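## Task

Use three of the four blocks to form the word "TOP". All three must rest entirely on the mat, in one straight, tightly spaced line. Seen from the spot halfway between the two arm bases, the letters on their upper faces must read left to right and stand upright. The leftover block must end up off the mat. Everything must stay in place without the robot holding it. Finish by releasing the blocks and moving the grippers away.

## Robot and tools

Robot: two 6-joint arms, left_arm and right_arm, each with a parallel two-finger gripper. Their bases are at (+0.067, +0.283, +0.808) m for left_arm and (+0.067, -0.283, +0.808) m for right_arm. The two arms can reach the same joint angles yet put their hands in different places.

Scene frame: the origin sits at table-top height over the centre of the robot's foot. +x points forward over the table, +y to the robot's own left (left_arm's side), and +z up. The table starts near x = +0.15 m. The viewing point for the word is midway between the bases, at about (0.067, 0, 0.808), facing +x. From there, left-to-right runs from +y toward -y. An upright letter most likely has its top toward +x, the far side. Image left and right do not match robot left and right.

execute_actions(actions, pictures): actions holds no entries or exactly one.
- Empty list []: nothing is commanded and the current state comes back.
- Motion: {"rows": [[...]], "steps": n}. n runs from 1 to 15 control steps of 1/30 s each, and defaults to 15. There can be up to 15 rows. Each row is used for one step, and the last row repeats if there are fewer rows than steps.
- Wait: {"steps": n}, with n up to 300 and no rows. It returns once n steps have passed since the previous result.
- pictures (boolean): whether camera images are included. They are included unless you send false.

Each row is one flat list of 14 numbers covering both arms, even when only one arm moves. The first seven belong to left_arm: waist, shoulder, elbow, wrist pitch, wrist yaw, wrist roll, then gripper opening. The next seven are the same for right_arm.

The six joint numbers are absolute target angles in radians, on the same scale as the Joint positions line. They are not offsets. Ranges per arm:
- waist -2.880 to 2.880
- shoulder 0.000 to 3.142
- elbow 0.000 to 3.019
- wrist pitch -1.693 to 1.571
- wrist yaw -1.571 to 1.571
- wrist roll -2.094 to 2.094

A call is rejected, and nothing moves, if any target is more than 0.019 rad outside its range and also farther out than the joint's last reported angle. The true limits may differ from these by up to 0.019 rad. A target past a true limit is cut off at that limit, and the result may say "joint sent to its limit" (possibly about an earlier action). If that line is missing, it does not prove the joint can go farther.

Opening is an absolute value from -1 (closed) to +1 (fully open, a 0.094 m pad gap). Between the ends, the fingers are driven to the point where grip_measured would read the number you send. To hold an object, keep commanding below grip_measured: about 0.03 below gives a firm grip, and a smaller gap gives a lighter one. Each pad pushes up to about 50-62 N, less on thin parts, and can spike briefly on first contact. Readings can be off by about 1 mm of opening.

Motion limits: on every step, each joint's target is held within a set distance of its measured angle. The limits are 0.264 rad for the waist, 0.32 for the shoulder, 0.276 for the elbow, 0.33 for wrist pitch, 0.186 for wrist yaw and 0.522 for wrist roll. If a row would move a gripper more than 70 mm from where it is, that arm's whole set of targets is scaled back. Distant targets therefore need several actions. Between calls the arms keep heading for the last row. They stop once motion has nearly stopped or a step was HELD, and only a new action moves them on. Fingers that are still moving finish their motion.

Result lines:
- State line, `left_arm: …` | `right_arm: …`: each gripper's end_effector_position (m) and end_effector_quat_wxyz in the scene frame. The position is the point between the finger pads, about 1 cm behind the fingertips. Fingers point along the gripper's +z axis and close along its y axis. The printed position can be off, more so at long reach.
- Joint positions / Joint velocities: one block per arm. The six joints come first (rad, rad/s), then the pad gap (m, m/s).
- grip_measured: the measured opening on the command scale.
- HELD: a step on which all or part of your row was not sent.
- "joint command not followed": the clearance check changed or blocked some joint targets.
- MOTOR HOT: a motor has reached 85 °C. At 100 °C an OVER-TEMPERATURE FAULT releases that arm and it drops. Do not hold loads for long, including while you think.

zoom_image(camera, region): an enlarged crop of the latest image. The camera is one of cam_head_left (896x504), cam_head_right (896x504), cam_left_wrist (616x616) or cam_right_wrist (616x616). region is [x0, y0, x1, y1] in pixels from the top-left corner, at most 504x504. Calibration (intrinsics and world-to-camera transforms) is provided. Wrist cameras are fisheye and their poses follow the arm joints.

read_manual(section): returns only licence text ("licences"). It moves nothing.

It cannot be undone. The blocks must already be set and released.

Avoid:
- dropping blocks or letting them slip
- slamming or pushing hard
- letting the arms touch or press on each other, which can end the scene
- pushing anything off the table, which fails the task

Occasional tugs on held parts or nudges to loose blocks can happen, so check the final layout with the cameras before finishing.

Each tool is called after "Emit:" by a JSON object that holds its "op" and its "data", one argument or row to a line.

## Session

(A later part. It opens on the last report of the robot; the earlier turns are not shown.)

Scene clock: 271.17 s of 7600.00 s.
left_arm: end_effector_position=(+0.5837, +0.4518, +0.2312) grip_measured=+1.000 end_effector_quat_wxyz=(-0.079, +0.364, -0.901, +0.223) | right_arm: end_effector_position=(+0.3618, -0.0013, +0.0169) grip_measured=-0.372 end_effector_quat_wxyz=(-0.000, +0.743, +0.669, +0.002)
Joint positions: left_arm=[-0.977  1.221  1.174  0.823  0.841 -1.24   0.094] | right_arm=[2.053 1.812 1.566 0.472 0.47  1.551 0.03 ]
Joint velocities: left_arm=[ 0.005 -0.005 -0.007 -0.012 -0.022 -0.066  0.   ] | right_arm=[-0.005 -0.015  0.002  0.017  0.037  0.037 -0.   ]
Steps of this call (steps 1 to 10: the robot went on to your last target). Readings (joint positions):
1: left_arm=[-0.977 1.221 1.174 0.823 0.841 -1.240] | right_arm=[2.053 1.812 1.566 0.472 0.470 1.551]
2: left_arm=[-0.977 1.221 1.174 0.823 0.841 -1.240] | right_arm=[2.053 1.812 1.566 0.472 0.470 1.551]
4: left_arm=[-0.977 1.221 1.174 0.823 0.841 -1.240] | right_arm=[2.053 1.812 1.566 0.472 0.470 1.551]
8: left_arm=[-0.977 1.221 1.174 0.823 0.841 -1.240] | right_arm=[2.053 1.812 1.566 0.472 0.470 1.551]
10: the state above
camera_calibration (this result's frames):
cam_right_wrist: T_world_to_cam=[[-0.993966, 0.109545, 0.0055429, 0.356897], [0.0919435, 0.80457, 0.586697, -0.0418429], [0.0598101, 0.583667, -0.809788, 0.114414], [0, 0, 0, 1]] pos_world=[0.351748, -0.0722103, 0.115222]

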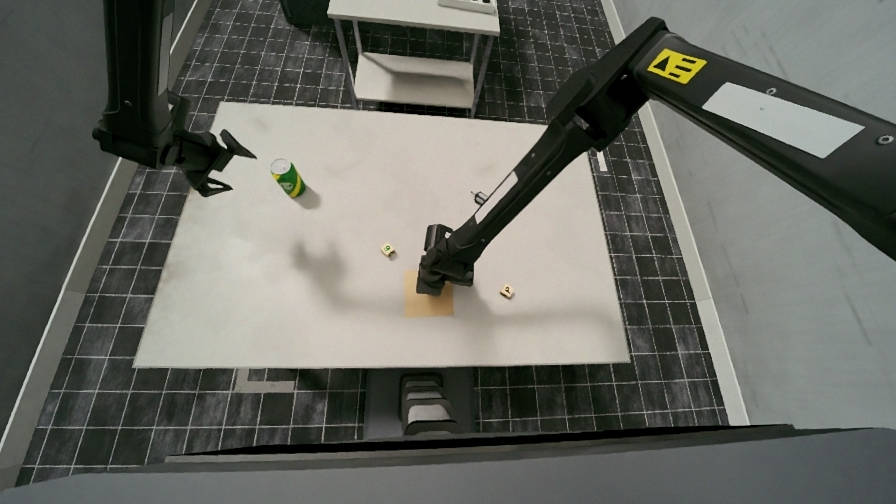

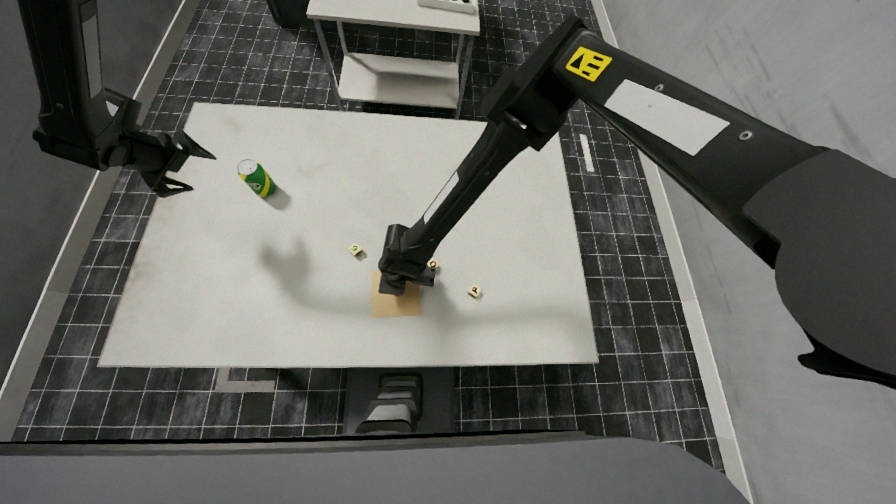

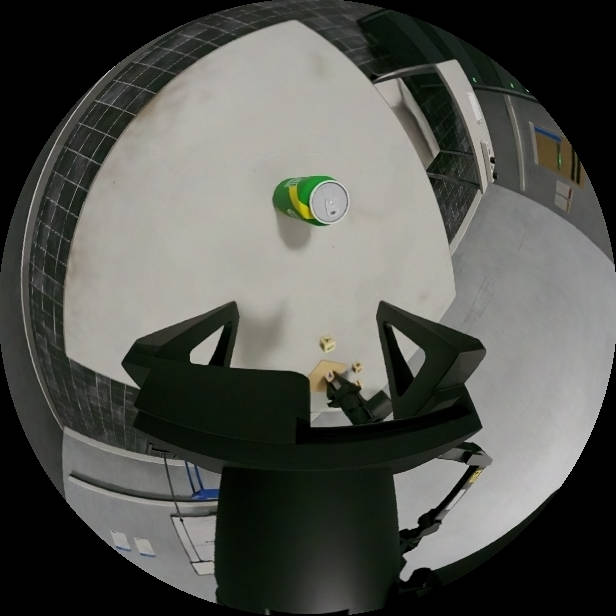

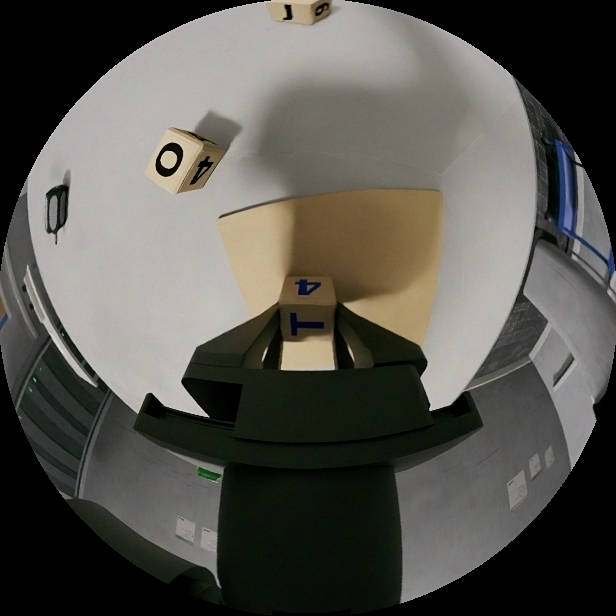

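Emit:
{"op": "execute_actions", "data": {
  "actions": [
    {"rows": [[-0.977, 1.221, 1.174, 0.823, 0.841, -1.24, 1, 2.06, 1.813, 1.558, 0.478, 0.471, 1.551, -0.4], [-0.977, 1.221, 1.174, 0.823, 0.841, -1.24, 1, 2.066, 1.813, 1.552, 0.485, 0.475, 1.551, -0.4], [-0.977, 1.221, 1.174, 0.823, 0.841, -1.24, 1, 2.072, 1.813, 1.547, 0.492, 0.48, 1.545, -0.4], [-0.977, 1.221, 1.174, 0.823, 0.841, -1.24, 1, 2.079, 1.813, 1.542, 0.499, 0.487, 1.535, -0.4], [-0.977, 1.221, 1.174, 0.823, 0.841, -1.24, 1, 2.087, 1.813, 1.537, 0.507, 0.495, 1.52, -0.4], [-0.977, 1.221, 1.174, 0.823, 0.841, -1.24, 1, 2.095, 1.813, 1.532, 0.515, 0.504, 1.5, -0.4], [-0.977, 1.221, 1.174, 0.823, 0.841, -1.24, 1, 2.103, 1.813, 1.527, 0.523, 0.513, 1.478, -0.4], [-0.977, 1.221, 1.174, 0.823, 0.841, -1.24, 1, 2.111, 1.813, 1.523, 0.531, 0.522, 1.455, -0.4], [-0.977, 1.221, 1.174, 0.823, 0.841, -1.24, 1, 2.118, 1.813, 1.519, 0.538, 0.53, 1.435, -0.4], [-0.977, 1.221, 1.174, 0.823, 0.841, -1.24, 1, 2.123, 1.813, 1.516, 0.543, 0.536, 1.418, -0.4], [-0.977, 1.221, 1.174, 0.823, 0.841, -1.24, 1, 2.127, 1.813, 1.515, 0.546, 0.54, 1.406, -0.4], [-0.977, 1.221, 1.174, 0.823, 0.841, -1.24, 1, 2.128, 1.813, 1.514, 0.547, 0.541, 1.399, -0.4]], "steps": 15}
  ],
  "pictures": false
}}

Emit:
{"op": "execute_actions", "data": {
  "actions": [
    {"steps": 12}
  ]
}}

Scene clock: 317.00 s of 7600.00 s.
left_arm: end_effector_position=(+0.5837, +0.4518, +0.2312) grip_measured=+1.000 end_effector_quat_wxyz=(-0.079, +0.364, -0.901, +0.223) | right_arm: end_effector_position=(+0.3598, +0.0326, +0.0417) grip_measured=-0.372 end_effector_quat_wxyz=(+0.005, +0.712, +0.702, +0.005)
Joint positions: left_arm=[-0.977  1.221  1.174  0.823  0.841 -1.24   0.094] | right_arm=[2.12  1.812 1.535 0.526 0.536 1.436 0.03 ]
Joint velocities: left_arm=[-0.015  0.005 -0.032 -0.002  0.022  0.022  0.   ] | right_arm=[ 0.171  0.005 -0.032 -0.012 -0.022 -0.198 -0.   ]
Steps of this call (steps 1 to 15: the robot went on to your last target; steps 16 to 90: nothing new was sent; then 42.33 s passed at rest; steps 91 to 105: all 15 steps of this action). Readings (joint positions):
91: left_arm=[-0.977 1.221 1.174 0.823 0.841 -1.240] | right_arm=[2.053 1.812 1.566 0.472 0.470 1.551]
92: left_arm=[-0.977 1.221 1.174 0.823 0.841 -1.240] | right_arm=[2.053 1.812 1.566 0.472 0.470 1.551]
94: left_arm=[-0.977 1.221 1.174 0.823 0.841 -1.240] | right_arm=[2.054 1.812 1.566 0.473 0.478 1.550]
98: left_arm=[-0.977 1.221 1.174 0.823 0.841 -1.240] | right_arm=[2.067 1.812 1.558 0.498 0.511 1.519]
105: the state above

Scene clock: 317.40 s of 7600.00 s.
left_arm: end_effector_position=(+0.5837, +0.4518, +0.2312) grip_measured=+1.000 end_effector_quat_wxyz=(-0.079, +0.364, -0.901, +0.223) | right_arm: end_effector_position=(+0.3608, +0.0389, +0.0448) grip_measured=-0.372 end_effector_quat_wxyz=(+0.003, +0.704, +0.710, +0.008)
Joint positions: left_arm=[-0.977  1.221  1.174  0.823  0.841 -1.24   0.094] | right_arm=[2.129 1.812 1.534 0.528 0.537 1.411 0.03 ]
Joint velocities: left_arm=[-0.005 -0.015 -0.022  0.002 -0.022  0.037  0.   ] | right_arm=[-0.015  0.005 -0.022 -0.017 -0.022  0.022  0.   ]
Steps of this call (steps 1 to 12: the robot went on to your last target). Readings (joint positions):
1: left_arm=[-0.977 1.221 1.174 0.823 0.841 -1.240] | right_arm=[2.125 1.812 1.534 0.526 0.536 1.431]
2: left_arm=[-0.977 1.221 1.174 0.823 0.841 -1.240] | right_arm=[2.128 1.812 1.534 0.526 0.536 1.426]
4: left_arm=[-0.977 1.221 1.174 0.823 0.841 -1.240] | right_arm=[2.129 1.812 1.534 0.528 0.536 1.420]
8: left_arm=[-0.977 1.221 1.174 0.823 0.841 -1.240] | right_arm=[2.129 1.812 1.534 0.528 0.537 1.413]
12: the state above
camera_calibration (this result's frames):
cam_right_wrist: T_world_to_cam=[[-0.999956, -0.00271084, -0.00894432, 0.358457], [-0.00747025, 0.806935, 0.590593, -0.0548914], [0.00561648, 0.590634, -0.80692, 0.132789], [0, 0, 0, 1]] pos_world=[0.357286, -0.0331639, 0.142774]

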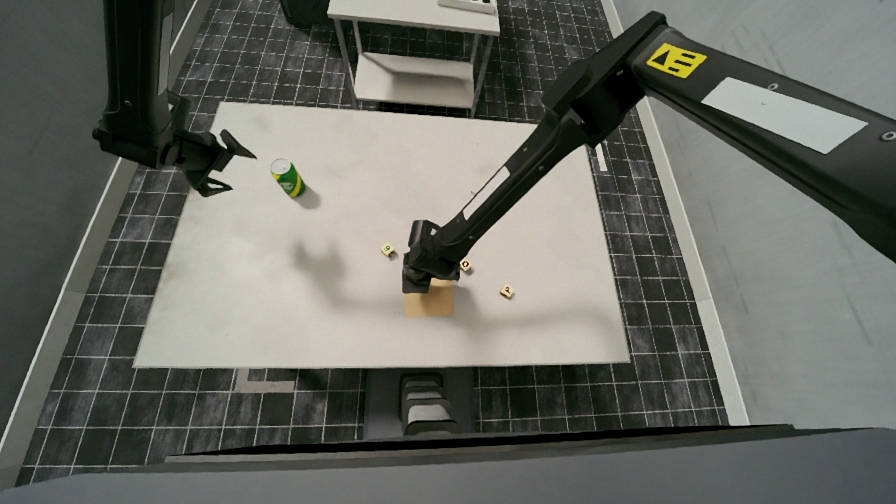

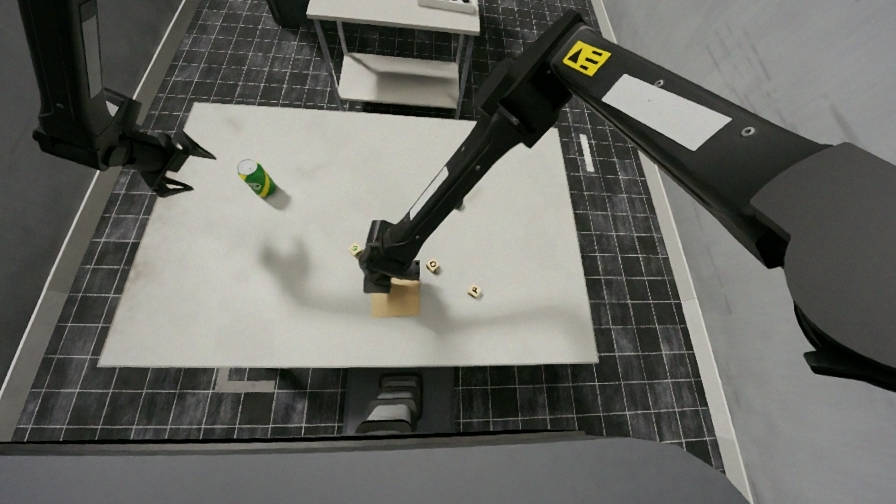

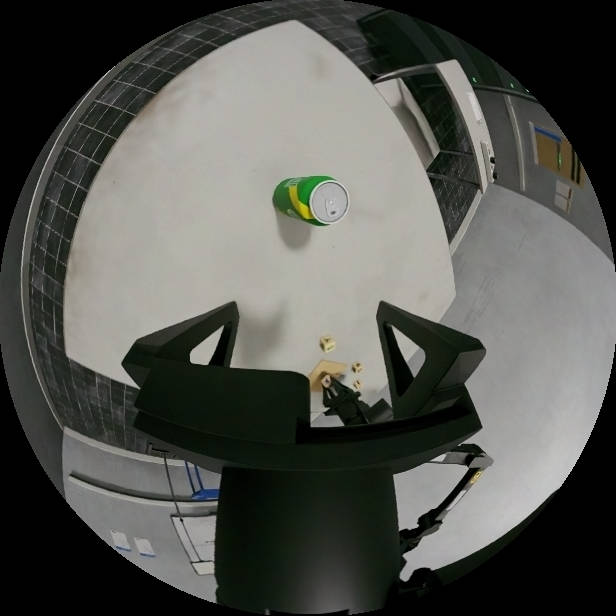

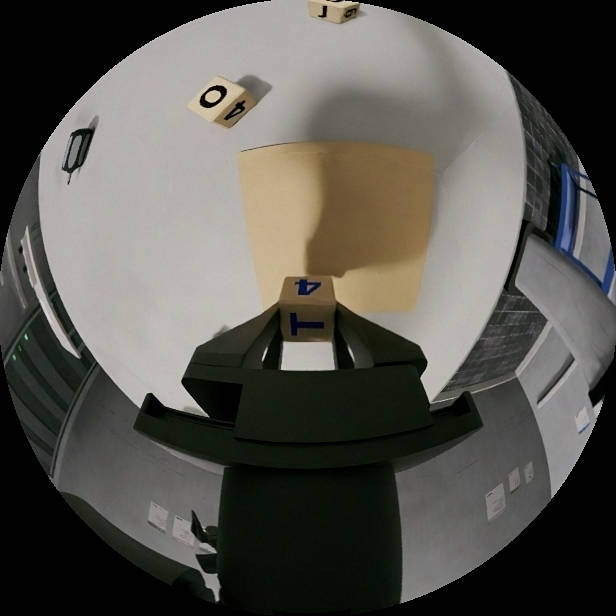

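Emit:
{"op": "execute_actions", "data": {
  "actions": [
    {"rows": [[-0.977, 1.221, 1.174, 0.823, 0.841, -1.24, 1, 2.1206, 1.821, 1.535, 0.5136, 0.5347, 1.41, -0.4], [-0.977, 1.221, 1.174, 0.823, 0.841, -1.24, 1, 2.1195, 1.8238, 1.5379, 0.5123, 0.534, 1.41, -0.4], [-0.977, 1.221, 1.174, 0.823, 0.841, -1.24, 1, 2.1178, 1.8282, 1.5425, 0.5102, 0.5328, 1.41, -0.4], [-0.977, 1.221, 1.174, 0.823, 0.841, -1.24, 1, 2.1155, 1.834, 1.5485, 0.5075, 0.5313, 1.41, -0.4], [-0.977, 1.221, 1.174, 0.823, 0.841, -1.24, 1, 2.1128, 1.8408, 1.5555, 0.5044, 0.5294, 1.41, -0.4], [-0.977, 1.221, 1.174, 0.823, 0.841, -1.24, 1, 2.11, 1.848, 1.563, 0.501, 0.5275, 1.41, -0.4], [-0.977, 1.221, 1.174, 0.823, 0.841, -1.24, 1, 2.1072, 1.8552, 1.5705, 0.4976, 0.5256, 1.41, -0.4], [-0.977, 1.221, 1.174, 0.823, 0.841, -1.24, 1, 2.1045, 1.862, 1.5775, 0.4945, 0.5238, 1.41, -0.4], [-0.977, 1.221, 1.174, 0.823, 0.841, -1.24, 1, 2.1022, 1.8678, 1.5835, 0.4918, 0.5222, 1.41, -0.4], [-0.977, 1.221, 1.174, 0.823, 0.841, -1.24, 1, 2.1005, 1.8722, 1.5881, 0.4897, 0.521, 1.41, -0.4], [-0.977, 1.221, 1.174, 0.823, 0.841, -1.24, 1, 2.0994, 1.875, 1.591, 0.4884, 0.5203, 1.41, -0.4], [-0.977, 1.221, 1.174, 0.823, 0.841, -1.24, 1, 2.099, 1.876, 1.592, 0.488, 0.52, 1.41, -0.4]], "steps": 15}
  ],
  "pictures": false
}}

Emit:
{"op": "execute_actions", "data": {
  "actions": [
    {"steps": 12}
  ],
  "pictures": false
}}

Scene clock: 336.67 s of 7600.00 s.
left_arm: end_effector_position=(+0.5837, +0.4518, +0.2312) grip_measured=+1.000 end_effector_quat_wxyz=(-0.079, +0.364, -0.901, +0.223) | right_arm: end_effector_position=(+0.3441, +0.0381, +0.0243) grip_measured=-0.372 end_effector_quat_wxyz=(-0.001, +0.698, +0.716, +0.001)
Joint positions: left_arm=[-0.977  1.221  1.174  0.823  0.841 -1.24   0.094] | right_arm=[2.11  1.866 1.591 0.505 0.524 1.409 0.03 ]
Joint velocities: left_arm=[-0.005 -0.005  0.012  0.012 -0.051  0.007  0.   ] | right_arm=[-0.063  0.093  0.007 -0.037  0.007  0.081  0.001]
Steps of this call (steps 1 to 30: the robot went on to your last target; steps 31 to 100: nothing new was sent; then 15.43 s passed at rest; steps 101 to 115: all 15 steps of this action). Readings (joint positions):
101: left_arm=[-0.977 1.221 1.174 0.823 0.841 -1.240] | right_arm=[2.129 1.812 1.534 0.528 0.537 1.409]
102: left_arm=[-0.977 1.221 1.174 0.823 0.841 -1.240] | right_arm=[2.129 1.812 1.534 0.528 0.537 1.409]
104: left_arm=[-0.977 1.221 1.174 0.823 0.841 -1.240] | right_arm=[2.129 1.814 1.537 0.528 0.537 1.409]
108: left_arm=[-0.977 1.221 1.174 0.823 0.841 -1.240] | right_arm=[2.126 1.831 1.564 0.518 0.530 1.409]
115: the state above

Scene clock: 337.07 s of 7600.00 s.
left_arm: end_effector_position=(+0.5837, +0.4518, +0.2312) grip_measured=+1.000 end_effector_quat_wxyz=(-0.079, +0.364, -0.901, +0.223) | right_arm: end_effector_position=(+0.3380, +0.0371, +0.0227) grip_measured=-0.372 end_effector_quat_wxyz=(-0.003, +0.697, +0.717, -0.002)
Joint positions: left_arm=[-0.977  1.221  1.174  0.823  0.841 -1.24   0.094] | right_arm=[2.107 1.873 1.591 0.503 0.524 1.409 0.03 ]
Joint velocities: left_arm=[-0.005 -0.015 -0.002  0.007 -0.051 -0.022  0.   ] | right_arm=[-0.005 -0.015  0.002 -0.007 -0.051 -0.095 -0.   ]
Steps of this call (steps 1 to 12: the robot went on to your last target). Readings (joint positions):
1: left_arm=[-0.977 1.221 1.174 0.823 0.841 -1.240] | right_arm=[2.108 1.869 1.591 0.505 0.524 1.409]
2: left_arm=[-0.977 1.221 1.174 0.823 0.841 -1.240] | right_arm=[2.107 1.871 1.591 0.504 0.524 1.409]
4: left_arm=[-0.977 1.221 1.174 0.823 0.841 -1.240] | right_arm=[2.107 1.873 1.591 0.503 0.524 1.409]
8: left_arm=[-0.977 1.221 1.174 0.823 0.841 -1.240] | right_arm=[2.107 1.873 1.591 0.503 0.524 1.409]
12: the state above

Emit:
{"op": "execute_actions", "data": {
  "actions": [
    {"rows": [[-0.977, 1.221, 1.174, 0.823, 0.841, -1.24, 1, 2.1, 1.875, 1.594, 0.486, 0.52, 1.41, -0.4], [-0.977, 1.221, 1.174, 0.823, 0.841, -1.24, 1, 2.1, 1.875, 1.597, 0.484, 0.52, 1.41, -0.4], [-0.977, 1.221, 1.174, 0.823, 0.841, -1.24, 1, 2.1, 1.875, 1.601, 0.481, 0.52, 1.41, -0.4], [-0.977, 1.221, 1.174, 0.823, 0.841, -1.24, 1, 2.1, 1.875, 1.605, 0.478, 0.52, 1.41, -0.4], [-0.977, 1.221, 1.174, 0.823, 0.841, -1.24, 1, 2.1, 1.875, 1.609, 0.475, 0.52, 1.41, -0.4], [-0.977, 1.221, 1.174, 0.823, 0.841, -1.24, 1, 2.1, 1.875, 1.613, 0.472, 0.52, 1.41, -0.4], [-0.977, 1.221, 1.174, 0.823, 0.841, -1.24, 1, 2.1, 1.875, 1.616, 0.47, 0.52, 1.41, -0.4], [-0.977, 1.221, 1.174, 0.823, 0.841, -1.24, 1, 2.1, 1.875, 1.619, 0.468, 0.52, 1.41, -0.4], [-0.977, 1.221, 1.174, 0.823, 0.841, -1.24, 1, 2.1, 1.875, 1.621, 0.467, 0.52, 1.41, -0.4]], "steps": 15}
  ]
}}

Scene clock: 358.27 s of 7600.00 s.
left_arm: end_effector_position=(+0.5837, +0.4518, +0.2312) grip_measured=+1.000 end_effector_quat_wxyz=(-0.079, +0.364, -0.901, +0.223) | right_arm: end_effector_position=(+0.3514, +0.0382, +0.0178) grip_measured=-0.372 end_effector_quat_wxyz=(+0.001, +0.699, +0.715, +0.001)
Joint positions: left_arm=[-0.977  1.221  1.174  0.823  0.841 -1.24   0.094] | right_arm=[2.107 1.873 1.621 0.485 0.524 1.409 0.03 ]
Joint velocities: left_arm=[-0.024  0.005  0.022  0.002 -0.051  0.066  0.   ] | right_arm=[-0.005 -0.005 -0.002 -0.002  0.022 -0.051  0.001]
Steps of this call (steps 1 to 15: the robot went on to your last target; steps 16 to 90: nothing new was sent; then 17.70 s passed at rest; steps 91 to 105: all 15 steps of this action). Readings (joint positions):
91: left_arm=[-0.977 1.221 1.174 0.823 0.841 -1.240] | right_arm=[2.107 1.873 1.591 0.503 0.524 1.409]
92: left_arm=[-0.977 1.221 1.174 0.823 0.841 -1.240] | right_arm=[2.107 1.873 1.591 0.503 0.524 1.409]
94: left_arm=[-0.977 1.221 1.174 0.823 0.841 -1.240] | right_arm=[2.107 1.873 1.594 0.499 0.524 1.409]
98: left_arm=[-0.977 1.221 1.174 0.823 0.841 -1.240] | right_arm=[2.107 1.873 1.608 0.488 0.524 1.409]
105: the state above
camera_calibration (this result's frames):
cam_right_wrist: T_world_to_cam=[[-0.999829, -0.0179421, 0.00437286, 0.349122], [-0.0120009, 0.811232, 0.584601, -0.0368768], [-0.0140364, 0.584449, -0.811309, 0.118759], [0, 0, 0, 1]] pos_world=[0.350287, -0.0332292, 0.116382]

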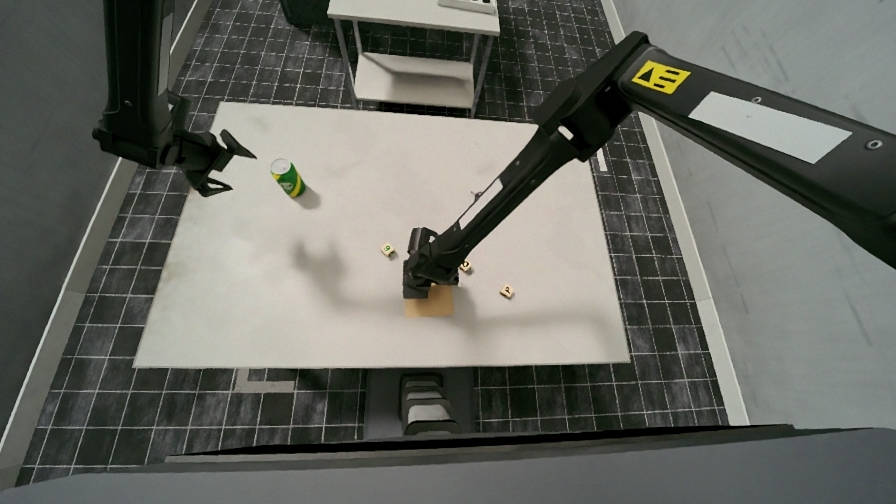

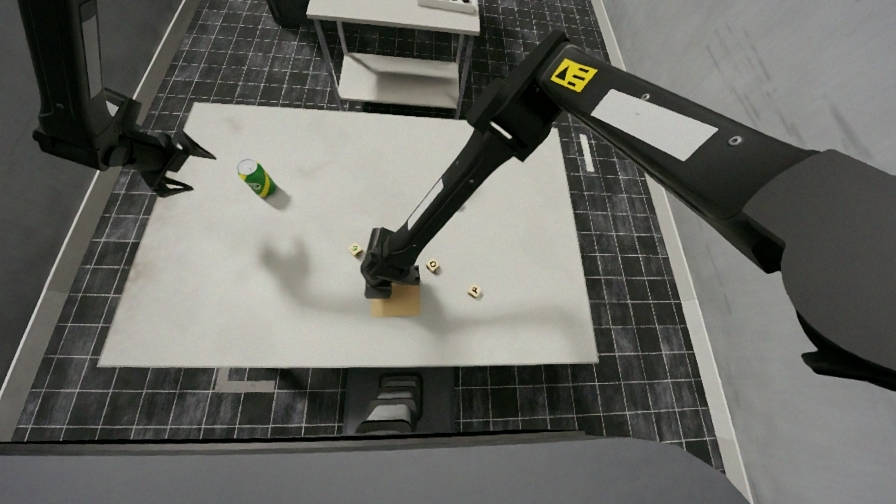

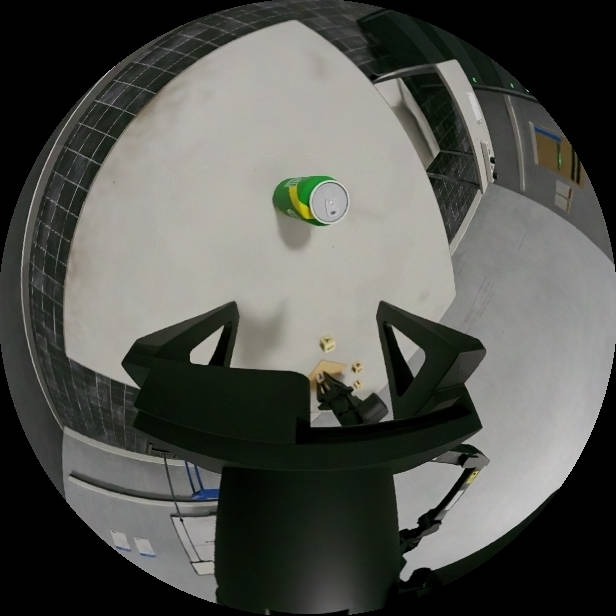

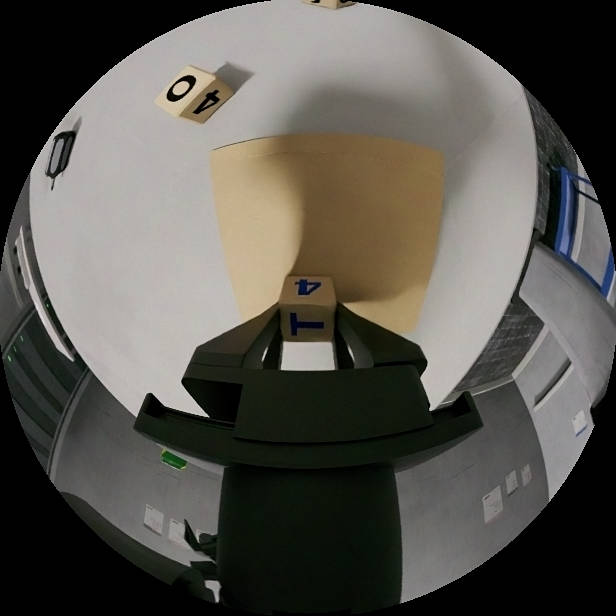

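Emit:
{"op": "execute_actions", "data": {
  "actions": [
    {"rows": [[-0.977, 1.221, 1.174, 0.823, 0.841, -1.24, 1, 2.1, 1.875, 1.621, 0.467, 0.52, 1.41, -0.36], [-0.977, 1.221, 1.174, 0.823, 0.841, -1.24, 1, 2.1, 1.875, 1.621, 0.467, 0.52, 1.41, -0.3], [-0.977, 1.221, 1.174, 0.823, 0.841, -1.24, 1, 2.1, 1.875, 1.621, 0.467, 0.52, 1.41, -0.2], [-0.977, 1.221, 1.174, 0.823, 0.841, -1.24, 1, 2.1, 1.875, 1.621, 0.467, 0.52, 1.41, -0.05], [-0.977, 1.221, 1.174, 0.823, 0.841, -1.24, 1, 2.1, 1.875, 1.621, 0.467, 0.52, 1.41, 0.1], [-0.977, 1.221, 1.174, 0.823, 0.841, -1.24, 1, 2.1, 1.875, 1.621, 0.467, 0.52, 1.41, 0.25], [-0.977, 1.221, 1.174, 0.823, 0.841, -1.24, 1, 2.1, 1.875, 1.621, 0.467, 0.52, 1.41, 0.4], [-0.977, 1.221, 1.174, 0.823, 0.841, -1.24, 1, 2.1, 1.875, 1.621, 0.467, 0.52, 1.41, 0.5]], "steps": 12}
  ]
}}

Emit:
{"op": "zoom_image", "data": {
  "camera": "cam_right_wrist",
  "region": [140, 50, 270, 140]
}}

Emit:
{"op": "zoom_image", "data": {
  "camera": "cam_right_wrist",
  "region": [210, 240, 430, 380]
}}

Scene clock: 376.27 s of 7600.00 s.
left_arm: end_effector_position=(+0.5837, +0.4518, +0.2312) grip_measured=+1.000 end_effector_quat_wxyz=(-0.079, +0.364, -0.901, +0.223) | right_arm: end_effector_position=(+0.3511, +0.0382, +0.0178) grip_measured=+0.498 end_effector_quat_wxyz=(+0.001, +0.699, +0.715, +0.001)
Joint positions: left_arm=[-0.977  1.221  1.174  0.823  0.841 -1.24   0.094] | right_arm=[2.107 1.873 1.621 0.484 0.524 1.409 0.07 ]
Joint velocities: left_arm=[-0.005  0.005 -0.002  0.012 -0.007 -0.007  0.   ] | right_arm=[-0.015 -0.005  0.002  0.007 -0.022 -0.037  0.   ]
Steps of this call (steps 1 to 15: the robot went on to your last target; steps 16 to 90: nothing new was sent; then 14.60 s passed at rest; steps 91 to 102: all 12 steps of this action). Readings (joint positions):
91: left_arm=[-0.977 1.221 1.174 0.823 0.841 -1.240] | right_arm=[2.107 1.873 1.621 0.484 0.524 1.409]
92: left_arm=[-0.977 1.221 1.174 0.823 0.841 -1.240] | right_arm=[2.107 1.873 1.621 0.484 0.524 1.409]
94: left_arm=[-0.977 1.221 1.174 0.823 0.841 -1.240] | right_arm=[2.107 1.873 1.621 0.484 0.524 1.409]
98: left_arm=[-0.977 1.221 1.174 0.823 0.841 -1.240] | right_arm=[2.107 1.873 1.621 0.484 0.524 1.409]
102: the state above
camera_calibration (this result's frames):
cam_right_wrist: T_world_to_cam=[[-0.999814, -0.0185157, 0.00535158, 0.348869], [-0.011892, 0.811146, 0.584722, -0.0369451], [-0.0151675, 0.58455, -0.811216, 0.119127], [0, 0, 0, 1]] pos_world=[0.350172, -0.033208, 0.116373]

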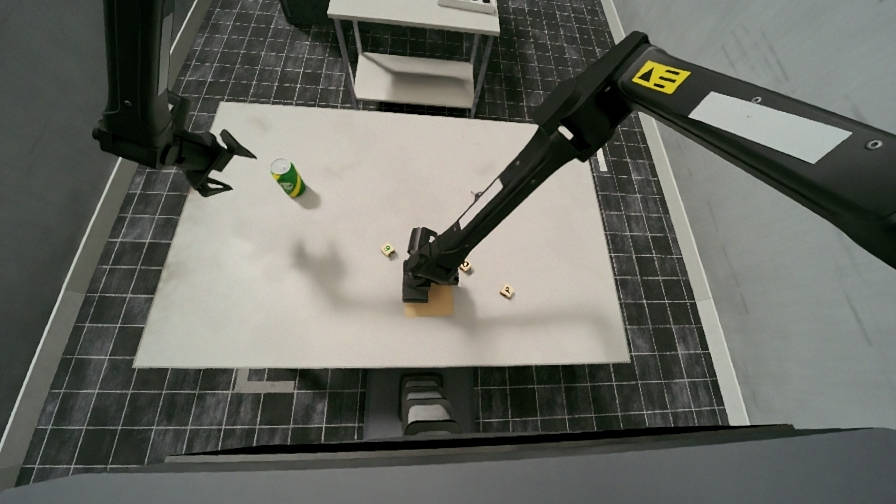

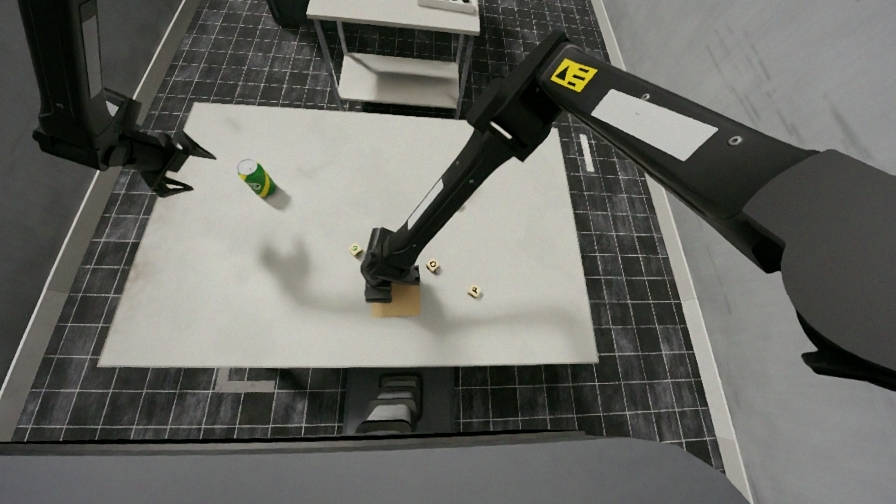

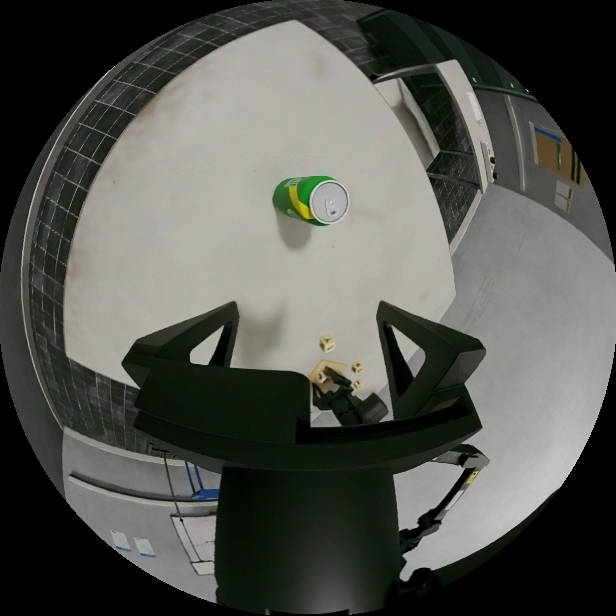

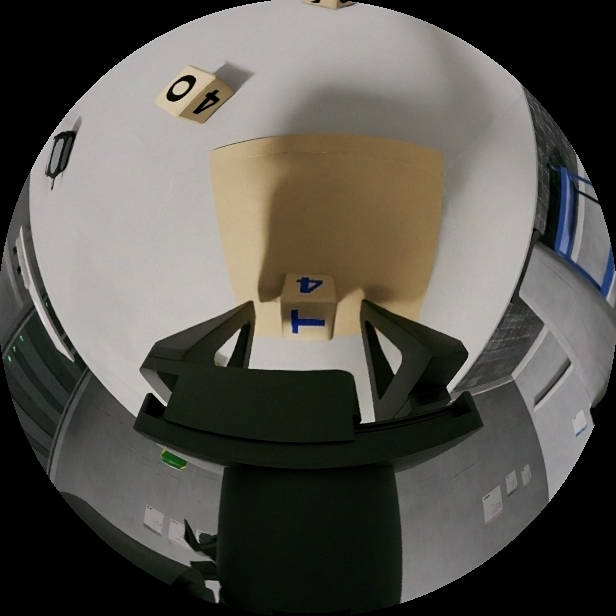

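Region (140, 50, 270, 140) of cam_right_wrist's 616x616 image, scaled by 3.877, with more detail than that image has; it fills the top 349 rows of this view, and the rest is white.

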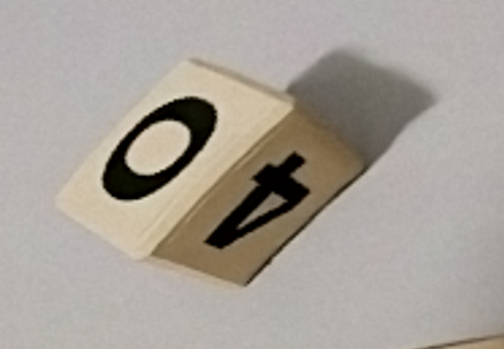

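Region (210, 240, 430, 380) of cam_right_wrist's 616x616 image, scaled by 2.291, with more detail than that image has; it fills the top 321 rows of this view, and the rest is white.

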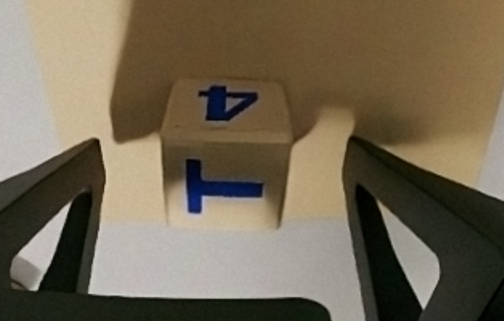

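Emit:
{"op": "execute_actions", "data": {
  "actions": [
    {"rows": [[-0.977, 1.221, 1.174, 0.823, 0.841, -1.24, 1, 2.105, 1.862, 1.604, 0.484, 0.524, 1.409, 0.7], [-0.977, 1.221, 1.174, 0.823, 0.841, -1.24, 1, 2.105, 1.85, 1.587, 0.484, 0.524, 1.409, 0.9], [-0.977, 1.221, 1.174, 0.823, 0.841, -1.24, 1, 2.105, 1.835, 1.565, 0.484, 0.524, 1.409, 1], [-0.977, 1.221, 1.174, 0.823, 0.841, -1.24, 1, 2.105, 1.818, 1.54, 0.484, 0.524, 1.409, 1], [-0.977, 1.221, 1.174, 0.823, 0.841, -1.24, 1, 2.105, 1.8, 1.514, 0.484, 0.524, 1.409, 1], [-0.977, 1.221, 1.174, 0.823, 0.841, -1.24, 1, 2.105, 1.782, 1.488, 0.484, 0.524, 1.409, 1], [-0.977, 1.221, 1.174, 0.823, 0.841, -1.24, 1, 2.105, 1.764, 1.462, 0.484, 0.524, 1.409, 1], [-0.977, 1.221, 1.174, 0.823, 0.841, -1.24, 1, 2.092, 1.746, 1.452, 0.477, 0.509, 1.228, 1], [-0.977, 1.221, 1.174, 0.823, 0.841, -1.24, 1, 2.069, 1.719, 1.437, 0.465, 0.488, 0.957, 1], [-0.977, 1.221, 1.174, 0.823, 0.841, -1.24, 1, 2.041, 1.686, 1.418, 0.451, 0.46, 0.617, 1], [-0.977, 1.221, 1.174, 0.823, 0.841, -1.24, 1, 2.0125, 1.652, 1.399, 0.4375, 0.433, 0.278, 1], [-0.977, 1.221, 1.174, 0.823, 0.841, -1.24, 1, 1.984, 1.618, 1.38, 0.4235, 0.406, -0.061, 1], [-0.977, 1.221, 1.174, 0.823, 0.841, -1.24, 1, 1.956, 1.585, 1.361, 0.41, 0.378, -0.4, 1], [-0.977, 1.221, 1.174, 0.823, 0.841, -1.24, 1, 1.933, 1.558, 1.346, 0.398, 0.357, -0.672, 1], [-0.977, 1.221, 1.174, 0.823, 0.841, -1.24, 1, 1.918, 1.54, 1.336, 0.391, 0.342, -0.853, 1]], "steps": 15}
  ],
  "pictures": false
}}

Emit:
{"op": "execute_actions", "data": {
  "actions": [
    {"steps": 40}
  ]
}}

Scene clock: 424.63 s of 7600.00 s.
left_arm: end_effector_position=(+0.5837, +0.4518, +0.2312) grip_measured=+1.000 end_effector_quat_wxyz=(-0.079, +0.364, -0.901, +0.223) | right_arm: end_effector_position=(+0.3666, -0.0299, +0.0589) grip_measured=+1.000 end_effector_quat_wxyz=(-0.036, +0.455, +0.889, +0.022)
Joint positions: left_arm=[-0.977  1.221  1.174  0.823  0.841 -1.24   0.094] | right_arm=[2.025 1.66  1.386 0.437 0.378 0.853 0.094]
Joint velocities: left_arm=[ 0.005 -0.005 -0.002  0.007  0.022 -0.095  0.   ] | right_arm=[-0.669 -0.689 -0.256 -0.227 -0.432 -2.     0.   ]
Steps of this call (steps 1 to 15: the robot went on to your last target; steps 16 to 90: nothing new was sent; then 44.87 s passed at rest; steps 91 to 105: all 15 steps of this action). Readings (joint positions):
91: left_arm=[-0.977 1.221 1.174 0.823 0.841 -1.240] | right_arm=[2.107 1.873 1.621 0.484 0.524 1.409]
92: left_arm=[-0.977 1.221 1.174 0.823 0.841 -1.240] | right_arm=[2.107 1.872 1.620 0.484 0.524 1.409]
94: left_arm=[-0.977 1.221 1.174 0.823 0.841 -1.240] | right_arm=[2.107 1.863 1.603 0.484 0.524 1.409]
98: left_arm=[-0.977 1.221 1.174 0.823 0.841 -1.240] | right_arm=[2.106 1.804 1.503 0.484 0.520 1.384]
105: the state above

Scene clock: 425.97 s of 7600.00 s.
left_arm: end_effector_position=(+0.5837, +0.4518, +0.2312) grip_measured=+1.000 end_effector_quat_wxyz=(-0.079, +0.364, -0.901, +0.223) | right_arm: end_effector_position=(+0.4263, -0.1180, +0.0625) grip_measured=+1.000 end_effector_quat_wxyz=(+0.004, -0.364, +0.931, -0.009)
Joint positions: left_arm=[-0.977  1.221  1.174  0.823  0.841 -1.24   0.094] | right_arm=[ 1.912  1.532  1.352  0.406  0.346 -0.842  0.094]
Joint velocities: left_arm=[ 0.005  0.005  0.022 -0.002  0.022 -0.007  0.   ] | right_arm=[-0.005 -0.015  0.012 -0.012 -0.022 -0.022  0.   ]
Steps of this call (steps 1 to 40: the robot went on to your last target). Readings (joint positions):
1: left_arm=[-0.977 1.221 1.174 0.823 0.841 -1.240] | right_arm=[2.002 1.636 1.378 0.429 0.363 0.776]
2: left_arm=[-0.977 1.221 1.174 0.823 0.841 -1.240] | right_arm=[1.977 1.612 1.370 0.421 0.353 0.682]
4: left_arm=[-0.977 1.221 1.174 0.823 0.841 -1.240] | right_arm=[1.929 1.567 1.360 0.412 0.350 0.486]
8: left_arm=[-0.977 1.221 1.174 0.823 0.841 -1.240] | right_arm=[1.886 1.516 1.360 0.411 0.350 0.094]
40: the state above
camera_calibration (this result's frames):
cam_right_wrist: T_world_to_cam=[[0.674651, -0.737662, 0.0264658, -0.379109], [-0.609794, -0.536785, 0.583106, 0.160431], [-0.415928, -0.409532, -0.811965, 0.301351], [0, 0, 0, 1]] pos_world=[0.478936, -0.0701243, 0.161171]

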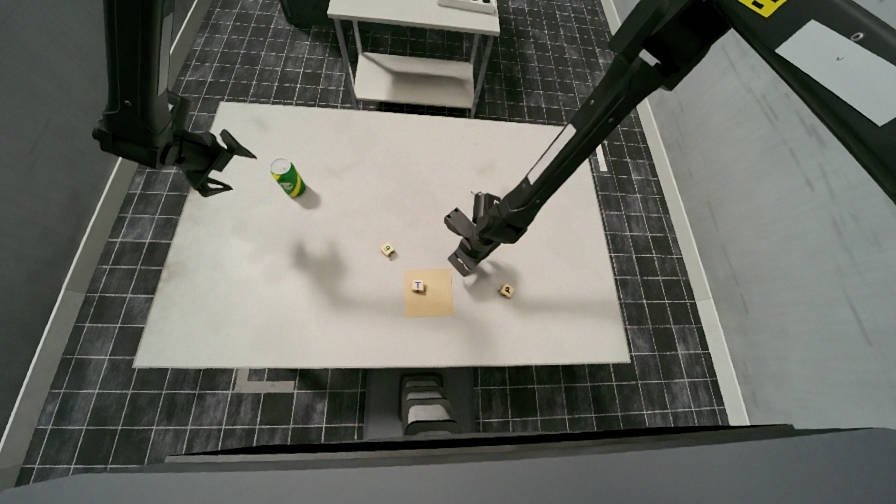

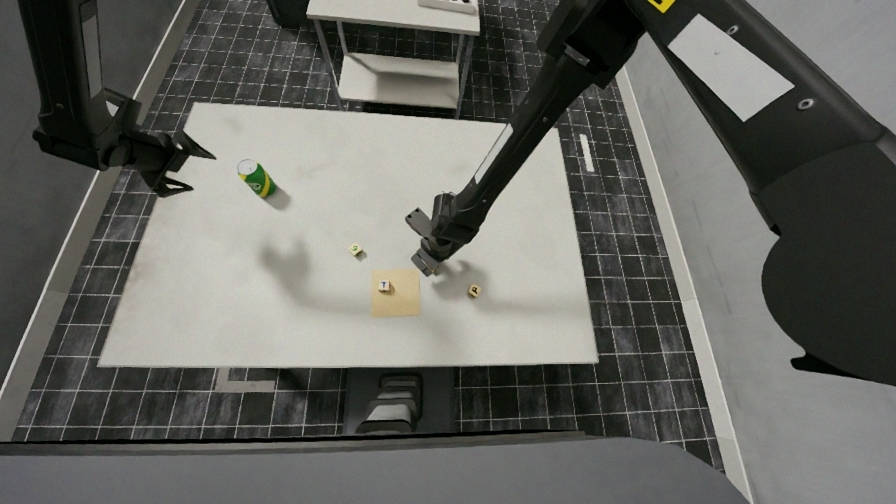

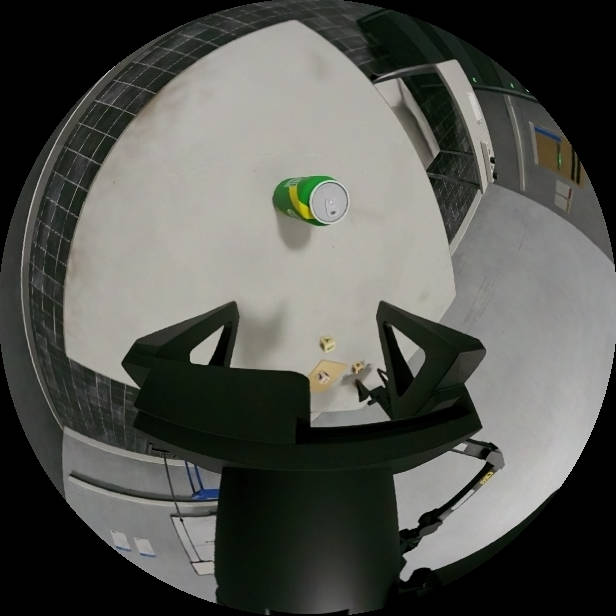

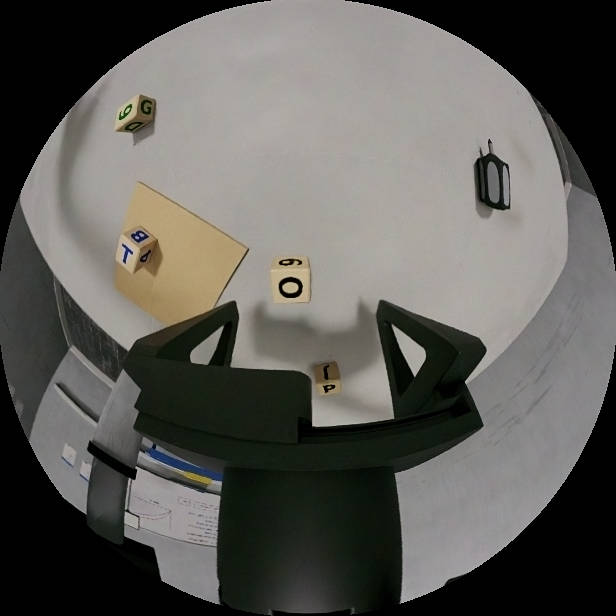

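Emit:
{"op": "zoom_image", "data": {
  "camera": "cam_right_wrist",
  "region": [230, 230, 390, 330]
}}

Emit:
{"op": "zoom_image", "data": {
  "camera": "cam_right_wrist",
  "region": [260, 248, 325, 310]
}}

Region (230, 230, 390, 330) of cam_right_wrist's 616x616 image, scaled by 3.150, with more detail than that image has; it fills the top 315 rows of this view, and the rest is white.

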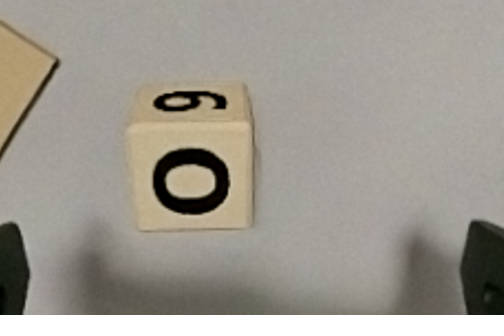

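Region (260, 248, 325, 310) of cam_right_wrist's 616x616 image, scaled by 7.754, with more detail than that image has; it fills the top 481 rows of this view, and the rest is white.

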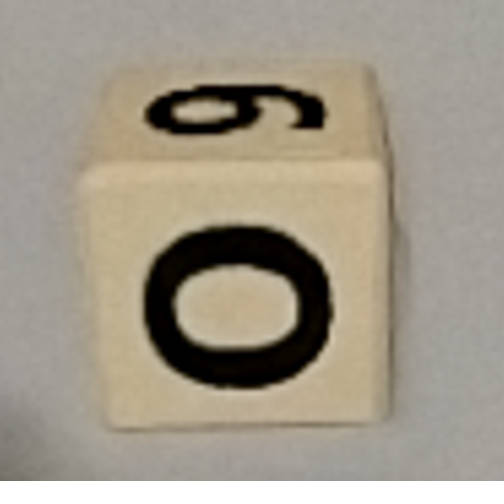

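Emit:
{"op": "execute_actions", "data": {
  "actions": [
    {"rows": [[-0.977, 1.221, 1.174, 0.823, 0.841, -1.24, 1, 1.9048, 1.5415, 1.354, 0.3903, 0.3416, -0.8533, 1], [-0.977, 1.221, 1.174, 0.823, 0.841, -1.24, 1, 1.904, 1.5458, 1.3597, 0.3884, 0.3405, -0.854, 1], [-0.977, 1.221, 1.174, 0.823, 0.841, -1.24, 1, 1.9028, 1.5528, 1.369, 0.3852, 0.3387, -0.8552, 1], [-0.977, 1.221, 1.174, 0.823, 0.841, -1.24, 1, 1.9012, 1.562, 1.3813, 0.381, 0.3364, -0.8568, 1], [-0.977, 1.221, 1.174, 0.823, 0.841, -1.24, 1, 1.8993, 1.5731, 1.3961, 0.376, 0.3335, -0.8587, 1], [-0.977, 1.221, 1.174, 0.823, 0.841, -1.24, 1, 1.8972, 1.5855, 1.4127, 0.3704, 0.3303, -0.8608, 1], [-0.977, 1.221, 1.174, 0.823, 0.841, -1.24, 1, 1.895, 1.5985, 1.43, 0.3645, 0.327, -0.863, 1], [-0.977, 1.221, 1.174, 0.823, 0.841, -1.24, 1, 1.8928, 1.6115, 1.4473, 0.3586, 0.3237, -0.8652, 1], [-0.977, 1.221, 1.174, 0.823, 0.841, -1.24, 1, 1.8907, 1.6239, 1.4639, 0.353, 0.3205, -0.8673, 1], [-0.977, 1.221, 1.174, 0.823, 0.841, -1.24, 1, 1.8888, 1.635, 1.4787, 0.348, 0.3176, -0.8692, 1], [-0.977, 1.221, 1.174, 0.823, 0.841, -1.24, 1, 1.8872, 1.6442, 1.491, 0.3438, 0.3153, -0.8708, 1], [-0.977, 1.221, 1.174, 0.823, 0.841, -1.24, 1, 1.886, 1.6512, 1.5003, 0.3406, 0.3135, -0.872, 1], [-0.977, 1.221, 1.174, 0.823, 0.841, -1.24, 1, 1.8853, 1.6555, 1.5061, 0.3387, 0.3124, -0.8728, 1], [-0.977, 1.221, 1.174, 0.823, 0.841, -1.24, 1, 1.885, 1.657, 1.508, 0.338, 0.312, -0.873, 1]], "steps": 15}
  ],
  "pictures": false
}}

Emit:
{"op": "execute_actions", "data": {
  "actions": [
    {"steps": 15}
  ]
}}

Scene clock: 471.07 s of 7600.00 s.
left_arm: end_effector_position=(+0.5837, +0.4518, +0.2312) grip_measured=+1.000 end_effector_quat_wxyz=(-0.079, +0.364, -0.901, +0.223) | right_arm: end_effector_position=(+0.4266, -0.1094, +0.0175) grip_measured=+1.000 end_effector_quat_wxyz=(+0.007, -0.374, +0.927, -0.002)
Joint positions: left_arm=[-0.977  1.221  1.174  0.823  0.841 -1.24   0.094] | right_arm=[ 1.897  1.64   1.505  0.359  0.317 -0.859  0.094]
Joint velocities: left_arm=[-0.005 -0.005 -0.002 -0.002 -0.081  0.022  0.   ] | right_arm=[-0.063  0.151  0.051 -0.056  0.11  -0.022  0.   ]
Steps of this call (steps 1 to 15: the robot went on to your last target; steps 16 to 90: nothing new was sent; then 41.60 s passed at rest; steps 91 to 105: all 15 steps of this action). Readings (joint positions):
91: left_arm=[-0.977 1.221 1.174 0.823 0.841 -1.240] | right_arm=[1.912 1.532 1.352 0.406 0.346 -0.843]
92: left_arm=[-0.977 1.221 1.174 0.823 0.841 -1.240] | right_arm=[1.912 1.532 1.352 0.406 0.346 -0.843]
94: left_arm=[-0.977 1.221 1.174 0.823 0.841 -1.240] | right_arm=[1.912 1.535 1.359 0.403 0.343 -0.844]
98: left_arm=[-0.977 1.221 1.174 0.823 0.841 -1.240] | right_arm=[1.910 1.567 1.416 0.386 0.331 -0.849]
105: the state above

Scene clock: 471.57 s of 7600.00 s.
left_arm: end_effector_position=(+0.5837, +0.4518, +0.2312) grip_measured=+1.000 end_effector_quat_wxyz=(-0.079, +0.364, -0.901, +0.223) | right_arm: end_effector_position=(+0.4140, -0.1097, +0.0138) grip_measured=+1.000 end_effector_quat_wxyz=(-0.002, -0.380, +0.925, +0.001)
Joint positions: left_arm=[-0.977  1.221  1.174  0.823  0.841 -1.24   0.094] | right_arm=[ 1.893  1.655  1.506  0.352  0.317 -0.863  0.094]
Joint velocities: left_arm=[ 0.005 -0.005  0.002 -0.012  0.037  0.007  0.   ] | right_arm=[ 0.005  0.005 -0.007 -0.002 -0.066 -0.037  0.   ]
Steps of this call (steps 1 to 15: the robot went on to your last target). Readings (joint positions):
1: left_arm=[-0.977 1.221 1.174 0.823 0.841 -1.240] | right_arm=[1.895 1.645 1.506 0.357 0.317 -0.860]
2: left_arm=[-0.977 1.221 1.174 0.823 0.841 -1.240] | right_arm=[1.894 1.649 1.506 0.355 0.317 -0.861]
4: left_arm=[-0.977 1.221 1.174 0.823 0.841 -1.240] | right_arm=[1.893 1.654 1.506 0.353 0.317 -0.862]
8: left_arm=[-0.977 1.221 1.174 0.823 0.841 -1.240] | right_arm=[1.893 1.655 1.506 0.352 0.317 -0.863]
15: the state above
camera_calibration (this result's frames):
cam_right_wrist: T_world_to_cam=[[0.698626, -0.715475, 0.00409425, -0.370585], [-0.580458, -0.563425, 0.587895, 0.170689], [-0.418317, -0.413096, -0.808927, 0.260709], [0, 0, 0, 1]] pos_world=[0.467037, -0.0612764, 0.112065]

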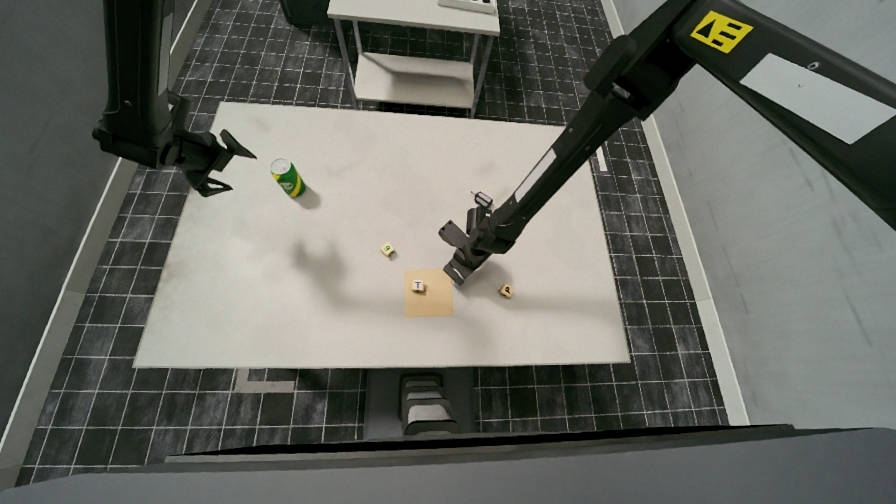

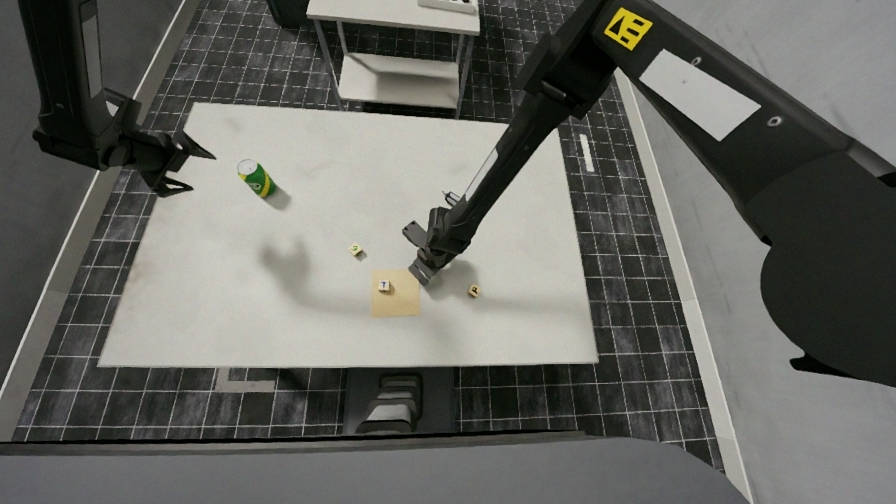

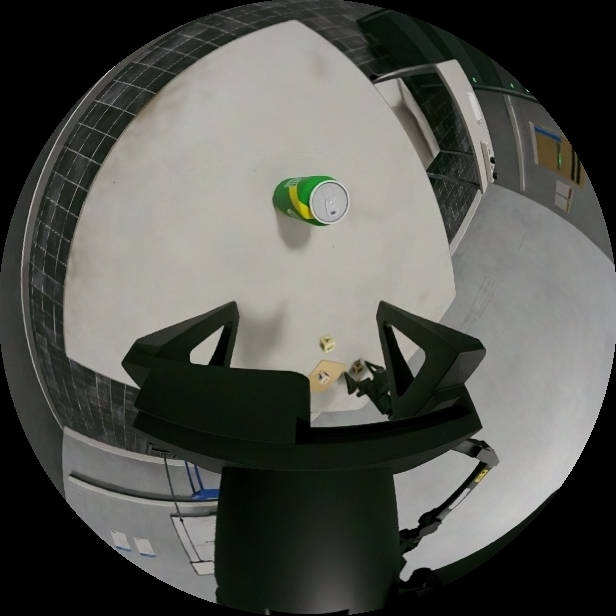

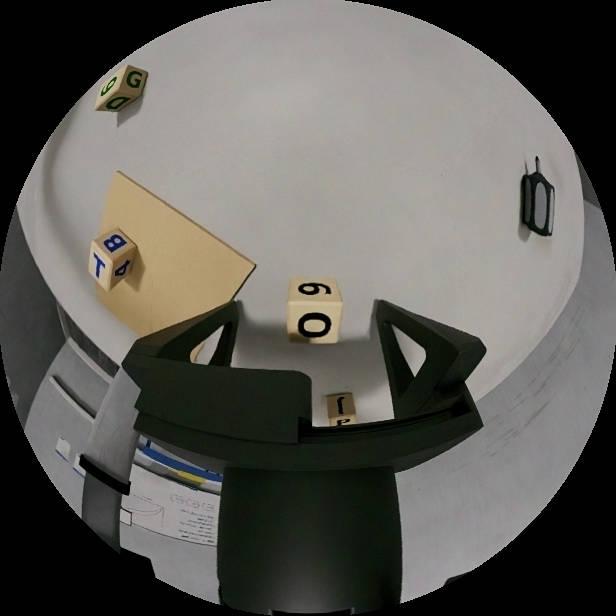

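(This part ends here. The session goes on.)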